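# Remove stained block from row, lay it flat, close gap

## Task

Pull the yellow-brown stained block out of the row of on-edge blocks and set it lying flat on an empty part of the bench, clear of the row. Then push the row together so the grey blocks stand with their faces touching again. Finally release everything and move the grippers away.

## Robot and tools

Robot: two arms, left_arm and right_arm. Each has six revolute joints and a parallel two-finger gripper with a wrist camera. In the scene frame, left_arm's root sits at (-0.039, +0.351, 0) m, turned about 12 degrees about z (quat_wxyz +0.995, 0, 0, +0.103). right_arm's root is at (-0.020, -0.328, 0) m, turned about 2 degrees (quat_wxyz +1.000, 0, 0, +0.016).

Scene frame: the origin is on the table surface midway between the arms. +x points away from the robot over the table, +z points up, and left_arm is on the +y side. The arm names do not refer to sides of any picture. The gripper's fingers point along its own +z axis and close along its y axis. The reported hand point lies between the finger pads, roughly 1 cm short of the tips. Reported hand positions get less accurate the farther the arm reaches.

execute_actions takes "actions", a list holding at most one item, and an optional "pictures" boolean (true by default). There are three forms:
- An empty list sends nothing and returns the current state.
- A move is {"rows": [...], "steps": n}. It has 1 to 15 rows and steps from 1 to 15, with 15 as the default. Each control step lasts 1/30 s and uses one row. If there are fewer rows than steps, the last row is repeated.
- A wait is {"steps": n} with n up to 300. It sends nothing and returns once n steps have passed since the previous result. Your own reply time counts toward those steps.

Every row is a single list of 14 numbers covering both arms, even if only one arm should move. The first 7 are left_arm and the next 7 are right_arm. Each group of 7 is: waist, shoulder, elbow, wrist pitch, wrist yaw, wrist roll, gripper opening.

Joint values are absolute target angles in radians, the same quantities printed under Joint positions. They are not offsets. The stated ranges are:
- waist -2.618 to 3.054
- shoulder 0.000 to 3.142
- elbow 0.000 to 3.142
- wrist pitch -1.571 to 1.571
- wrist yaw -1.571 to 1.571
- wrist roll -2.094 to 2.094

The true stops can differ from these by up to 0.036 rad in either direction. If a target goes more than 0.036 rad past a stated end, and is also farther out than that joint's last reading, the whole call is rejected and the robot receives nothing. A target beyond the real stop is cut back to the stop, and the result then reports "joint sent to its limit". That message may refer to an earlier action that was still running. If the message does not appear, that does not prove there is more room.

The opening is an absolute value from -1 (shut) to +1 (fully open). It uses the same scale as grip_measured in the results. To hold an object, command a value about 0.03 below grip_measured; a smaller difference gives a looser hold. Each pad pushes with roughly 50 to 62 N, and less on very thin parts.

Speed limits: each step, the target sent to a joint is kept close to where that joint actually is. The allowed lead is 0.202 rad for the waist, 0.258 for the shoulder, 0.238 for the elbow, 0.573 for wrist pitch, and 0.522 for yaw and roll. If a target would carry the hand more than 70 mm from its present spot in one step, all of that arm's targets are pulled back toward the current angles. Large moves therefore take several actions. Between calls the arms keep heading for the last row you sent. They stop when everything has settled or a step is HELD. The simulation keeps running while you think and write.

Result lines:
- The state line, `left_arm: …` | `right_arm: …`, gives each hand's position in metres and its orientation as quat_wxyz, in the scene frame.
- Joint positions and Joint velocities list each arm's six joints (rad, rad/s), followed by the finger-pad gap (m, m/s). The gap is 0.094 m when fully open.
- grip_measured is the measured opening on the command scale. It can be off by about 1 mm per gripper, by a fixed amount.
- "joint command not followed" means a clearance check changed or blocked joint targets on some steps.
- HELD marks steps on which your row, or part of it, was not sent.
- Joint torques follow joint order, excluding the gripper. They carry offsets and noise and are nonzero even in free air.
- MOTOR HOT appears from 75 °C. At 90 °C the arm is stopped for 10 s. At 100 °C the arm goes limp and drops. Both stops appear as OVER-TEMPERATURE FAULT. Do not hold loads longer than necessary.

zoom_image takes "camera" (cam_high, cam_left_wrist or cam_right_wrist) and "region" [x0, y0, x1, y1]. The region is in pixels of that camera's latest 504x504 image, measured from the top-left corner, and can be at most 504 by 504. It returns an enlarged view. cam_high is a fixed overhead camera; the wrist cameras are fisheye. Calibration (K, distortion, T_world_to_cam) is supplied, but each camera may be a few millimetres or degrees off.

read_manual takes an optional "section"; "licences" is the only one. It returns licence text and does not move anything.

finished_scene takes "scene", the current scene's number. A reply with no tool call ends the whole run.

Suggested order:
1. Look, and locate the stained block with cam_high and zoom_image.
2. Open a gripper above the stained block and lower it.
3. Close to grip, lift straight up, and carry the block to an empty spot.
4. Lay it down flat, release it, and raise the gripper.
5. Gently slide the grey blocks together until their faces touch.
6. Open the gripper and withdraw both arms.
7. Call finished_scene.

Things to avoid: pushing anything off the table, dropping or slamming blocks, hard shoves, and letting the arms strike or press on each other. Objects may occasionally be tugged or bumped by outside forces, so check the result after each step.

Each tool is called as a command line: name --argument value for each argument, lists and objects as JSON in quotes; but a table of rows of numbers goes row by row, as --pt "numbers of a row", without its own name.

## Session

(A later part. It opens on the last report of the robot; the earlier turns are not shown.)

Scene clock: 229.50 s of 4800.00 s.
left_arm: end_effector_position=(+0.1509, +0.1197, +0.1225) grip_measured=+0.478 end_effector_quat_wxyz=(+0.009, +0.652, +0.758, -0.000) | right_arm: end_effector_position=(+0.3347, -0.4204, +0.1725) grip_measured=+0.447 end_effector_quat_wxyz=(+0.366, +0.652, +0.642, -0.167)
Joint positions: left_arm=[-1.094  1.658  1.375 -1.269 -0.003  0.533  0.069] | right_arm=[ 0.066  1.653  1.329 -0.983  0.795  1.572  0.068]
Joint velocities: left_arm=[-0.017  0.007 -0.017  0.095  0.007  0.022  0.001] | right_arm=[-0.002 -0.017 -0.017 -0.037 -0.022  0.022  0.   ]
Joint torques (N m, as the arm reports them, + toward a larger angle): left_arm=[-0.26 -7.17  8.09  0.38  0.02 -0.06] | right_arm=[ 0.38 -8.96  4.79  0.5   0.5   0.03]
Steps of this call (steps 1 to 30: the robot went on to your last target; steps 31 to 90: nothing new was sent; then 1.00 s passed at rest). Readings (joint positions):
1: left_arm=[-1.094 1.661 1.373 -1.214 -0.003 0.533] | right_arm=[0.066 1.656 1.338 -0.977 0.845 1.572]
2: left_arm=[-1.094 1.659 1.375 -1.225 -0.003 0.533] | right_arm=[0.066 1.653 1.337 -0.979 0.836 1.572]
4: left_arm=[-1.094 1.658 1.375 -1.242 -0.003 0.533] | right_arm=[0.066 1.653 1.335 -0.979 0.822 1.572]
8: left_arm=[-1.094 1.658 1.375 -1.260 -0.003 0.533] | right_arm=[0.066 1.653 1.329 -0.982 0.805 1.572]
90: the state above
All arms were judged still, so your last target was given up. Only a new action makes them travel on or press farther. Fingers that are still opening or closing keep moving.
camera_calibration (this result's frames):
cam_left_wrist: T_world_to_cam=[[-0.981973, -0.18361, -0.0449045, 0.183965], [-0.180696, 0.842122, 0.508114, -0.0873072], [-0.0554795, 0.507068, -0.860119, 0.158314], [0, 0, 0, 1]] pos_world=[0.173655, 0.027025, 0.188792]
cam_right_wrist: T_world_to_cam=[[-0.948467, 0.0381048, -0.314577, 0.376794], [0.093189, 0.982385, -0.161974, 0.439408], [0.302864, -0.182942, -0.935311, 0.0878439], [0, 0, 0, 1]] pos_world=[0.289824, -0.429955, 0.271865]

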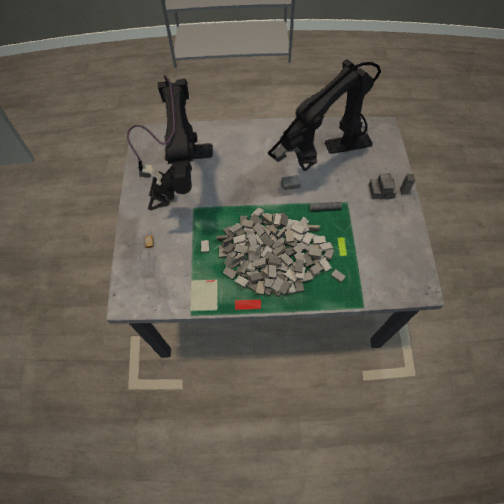

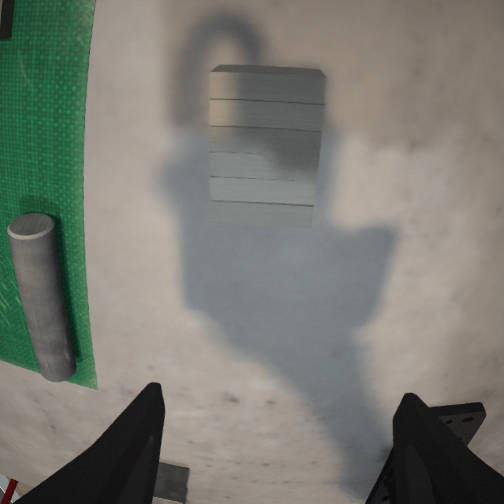

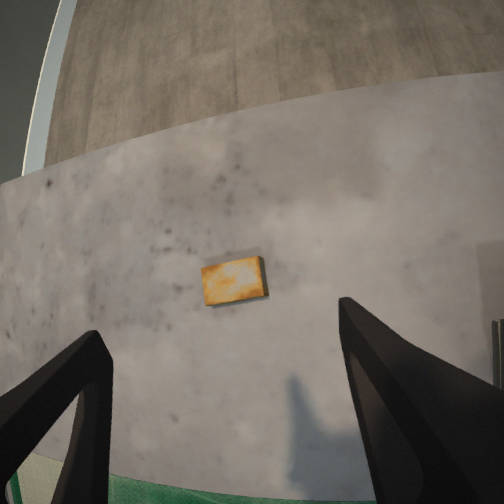

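execute_actions --actions '[{"rows": [[-1.085,1.635,1.402,-1.281,-0.003,0.53,0.48,0.07,1.64,1.32,-1.0,0.8,1.575,0.45],[-1.06,1.628,1.405,-1.282,-0.003,0.53,0.48,0.07,1.64,1.32,-1.0,0.8,1.575,0.45],[-1.025,1.618,1.409,-1.284,-0.003,0.53,0.48,0.07,1.64,1.32,-1.0,0.8,1.575,0.45],[-0.98,1.606,1.413,-1.286,-0.003,0.53,0.48,0.07,1.64,1.32,-1.0,0.8,1.575,0.45],[-0.93,1.593,1.418,-1.288,-0.003,0.53,0.48,0.07,1.64,1.32,-1.0,0.8,1.575,0.45],[-0.875,1.58,1.423,-1.29,-0.003,0.53,0.48,0.07,1.64,1.32,-1.0,0.8,1.575,0.45],[-0.82,1.566,1.428,-1.292,-0.003,0.53,0.48,0.07,1.64,1.32,-1.0,0.8,1.575,0.45],[-0.765,1.553,1.433,-1.294,-0.003,0.53,0.48,0.07,1.64,1.32,-1.0,0.8,1.575,0.45],[-0.71,1.54,1.437,-1.295,-0.003,0.53,0.48,0.07,1.64,1.32,-1.0,0.8,1.575,0.45],[-0.66,1.529,1.441,-1.297,-0.003,0.53,0.48,0.07,1.64,1.32,-1.0,0.8,1.575,0.45],[-0.615,1.519,1.444,-1.298,-0.003,0.53,0.48,0.07,1.64,1.32,-1.0,0.8,1.575,0.45],[-0.575,1.511,1.447,-1.299,-0.003,0.53,0.48,0.07,1.64,1.32,-1.0,0.8,1.575,0.45],[-0.545,1.505,1.449,-1.3,-0.003,0.53,0.48,0.07,1.64,1.32,-1.0,0.8,1.575,0.45],[-0.525,1.501,1.45,-1.3,-0.003,0.53,0.48,0.07,1.64,1.32,-1.0,0.8,1.575,0.45],[-0.515,1.5,1.45,-1.3,-0.003,0.53,0.48,0.07,1.64,1.32,-1.0,0.8,1.575,0.45]], "steps": 15}]' --pictures false

execute_actions --actions '[{"steps": 20}]'

Scene clock: 237.30 s of 4800.00 s.
left_arm: end_effector_position=(+0.2512, +0.2553, +0.1724) grip_measured=+0.478 end_effector_quat_wxyz=(+0.094, +0.415, +0.905, +0.015) | right_arm: end_effector_position=(+0.3347, -0.4204, +0.1725) grip_measured=+0.447 end_effector_quat_wxyz=(+0.366, +0.652, +0.642, -0.167)
Joint positions: left_arm=[-0.535  1.529  1.424 -1.275 -0.011  0.533  0.069] | right_arm=[ 0.066  1.653  1.329 -0.983  0.795  1.572  0.068]
Joint velocities: left_arm=[ 0.652 -0.217  0.061 -0.051 -0.11  -0.007 -0.001] | right_arm=[ 0.002 -0.017  0.027  0.037 -0.051 -0.022 -0.   ]
Joint torques (N m, as the arm reports them, + toward a larger angle): left_arm=[-1.79 -6.21  8.21  0.63  0.24 -0.05] | right_arm=[ 0.38 -8.95  4.79  0.49  0.5   0.02]
Steps of this call (steps 1 to 90: nothing new was sent; then 4.30 s passed at rest; steps 91 to 105: all 15 steps of this action). Readings (joint positions):
91: left_arm=[-1.094 1.658 1.375 -1.269 -0.003 0.533] | right_arm=[0.066 1.653 1.329 -0.983 0.795 1.572]
92: left_arm=[-1.092 1.658 1.375 -1.270 -0.002 0.533] | right_arm=[0.066 1.653 1.329 -0.983 0.795 1.572]
94: left_arm=[-1.063 1.655 1.375 -1.270 0.002 0.533] | right_arm=[0.066 1.653 1.329 -0.983 0.795 1.572]
98: left_arm=[-0.878 1.619 1.387 -1.272 0.007 0.533] | right_arm=[0.066 1.653 1.329 -0.983 0.795 1.572]
105: the state above

Scene clock: 237.97 s of 4800.00 s.
left_arm: end_effector_position=(+0.2498, +0.2638, +0.1750) grip_measured=+0.478 end_effector_quat_wxyz=(+0.092, +0.404, +0.910, +0.017) | right_arm: end_effector_position=(+0.3347, -0.4204, +0.1725) grip_measured=+0.447 end_effector_quat_wxyz=(+0.366, +0.652, +0.642, -0.167)
Joint positions: left_arm=[-0.51   1.519  1.426 -1.29  -0.012  0.533  0.069] | right_arm=[ 0.066  1.653  1.329 -0.983  0.795  1.572  0.068]
Joint velocities: left_arm=[ 0.012 -0.007 -0.007 -0.007 -0.022 -0.022 -0.001] | right_arm=[-0.002  0.022 -0.022 -0.022  0.037 -0.066 -0.002]
Joint torques (N m, as the arm reports them, + toward a larger angle): left_arm=[-0.37 -6.38  8.28  0.71  0.06 -0.06] | right_arm=[ 0.39 -8.96  4.81  0.49  0.48  0.03]
Steps of this call (steps 1 to 20: the robot went on to your last target). Readings (joint positions):
1: left_arm=[-0.518 1.523 1.425 -1.277 -0.014 0.533] | right_arm=[0.066 1.653 1.329 -0.983 0.795 1.572]
2: left_arm=[-0.511 1.520 1.426 -1.279 -0.015 0.533] | right_arm=[0.066 1.653 1.329 -0.983 0.795 1.572]
4: left_arm=[-0.510 1.519 1.426 -1.284 -0.013 0.533] | right_arm=[0.066 1.653 1.329 -0.983 0.795 1.572]
8: left_arm=[-0.510 1.519 1.426 -1.288 -0.012 0.533] | right_arm=[0.066 1.653 1.329 -0.983 0.795 1.572]
20: the state above
camera_calibration (this result's frames):
cam_left_wrist: T_world_to_cam=[[-0.702377, -0.699281, -0.132942, 0.391564], [-0.688552, 0.620127, 0.375949, -0.00895936], [-0.180453, 0.355596, -0.917054, 0.217029], [0, 0, 0, 1]] pos_world=[0.30802, 0.202194, 0.254451]
cam_right_wrist: T_world_to_cam=[[-0.948467, 0.0381048, -0.314577, 0.376794], [0.093189, 0.982385, -0.161974, 0.439408], [0.302864, -0.182942, -0.935311, 0.0878439], [0, 0, 0, 1]] pos_world=[0.289824, -0.429955, 0.271865]

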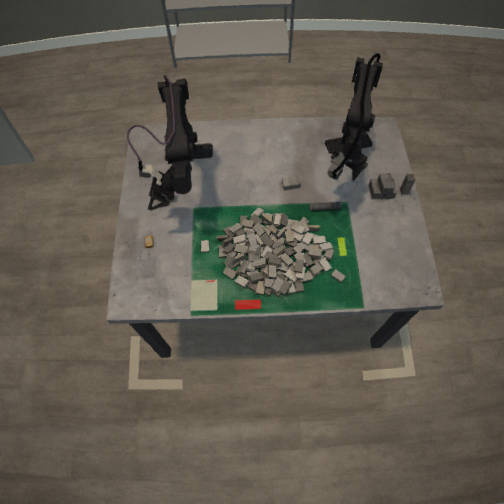

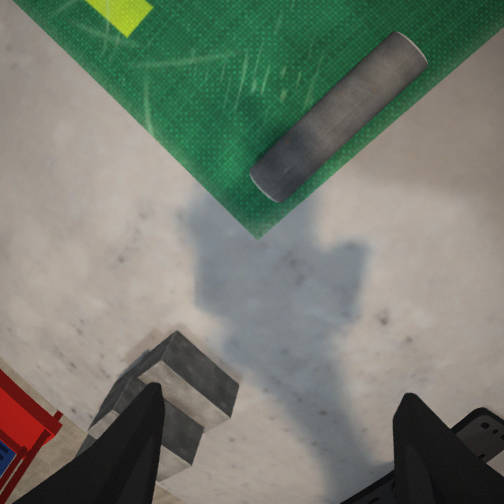

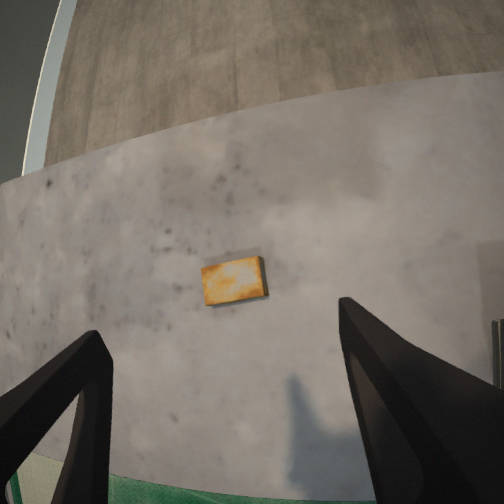

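zoom_image --camera "cam_high" --region '[265, 165, 315, 205]'

Region (265, 165, 315, 205) of cam_high's 504x504 image, scaled by 10.080, with more detail than that image has; it fills the top 403 rows of this view, and the rest is white.

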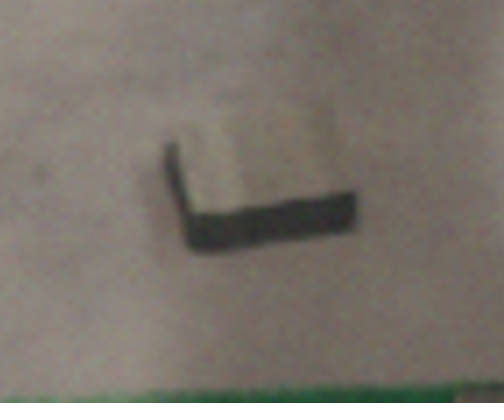

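finished_scene --scene 2

The scene is finished: the task was done.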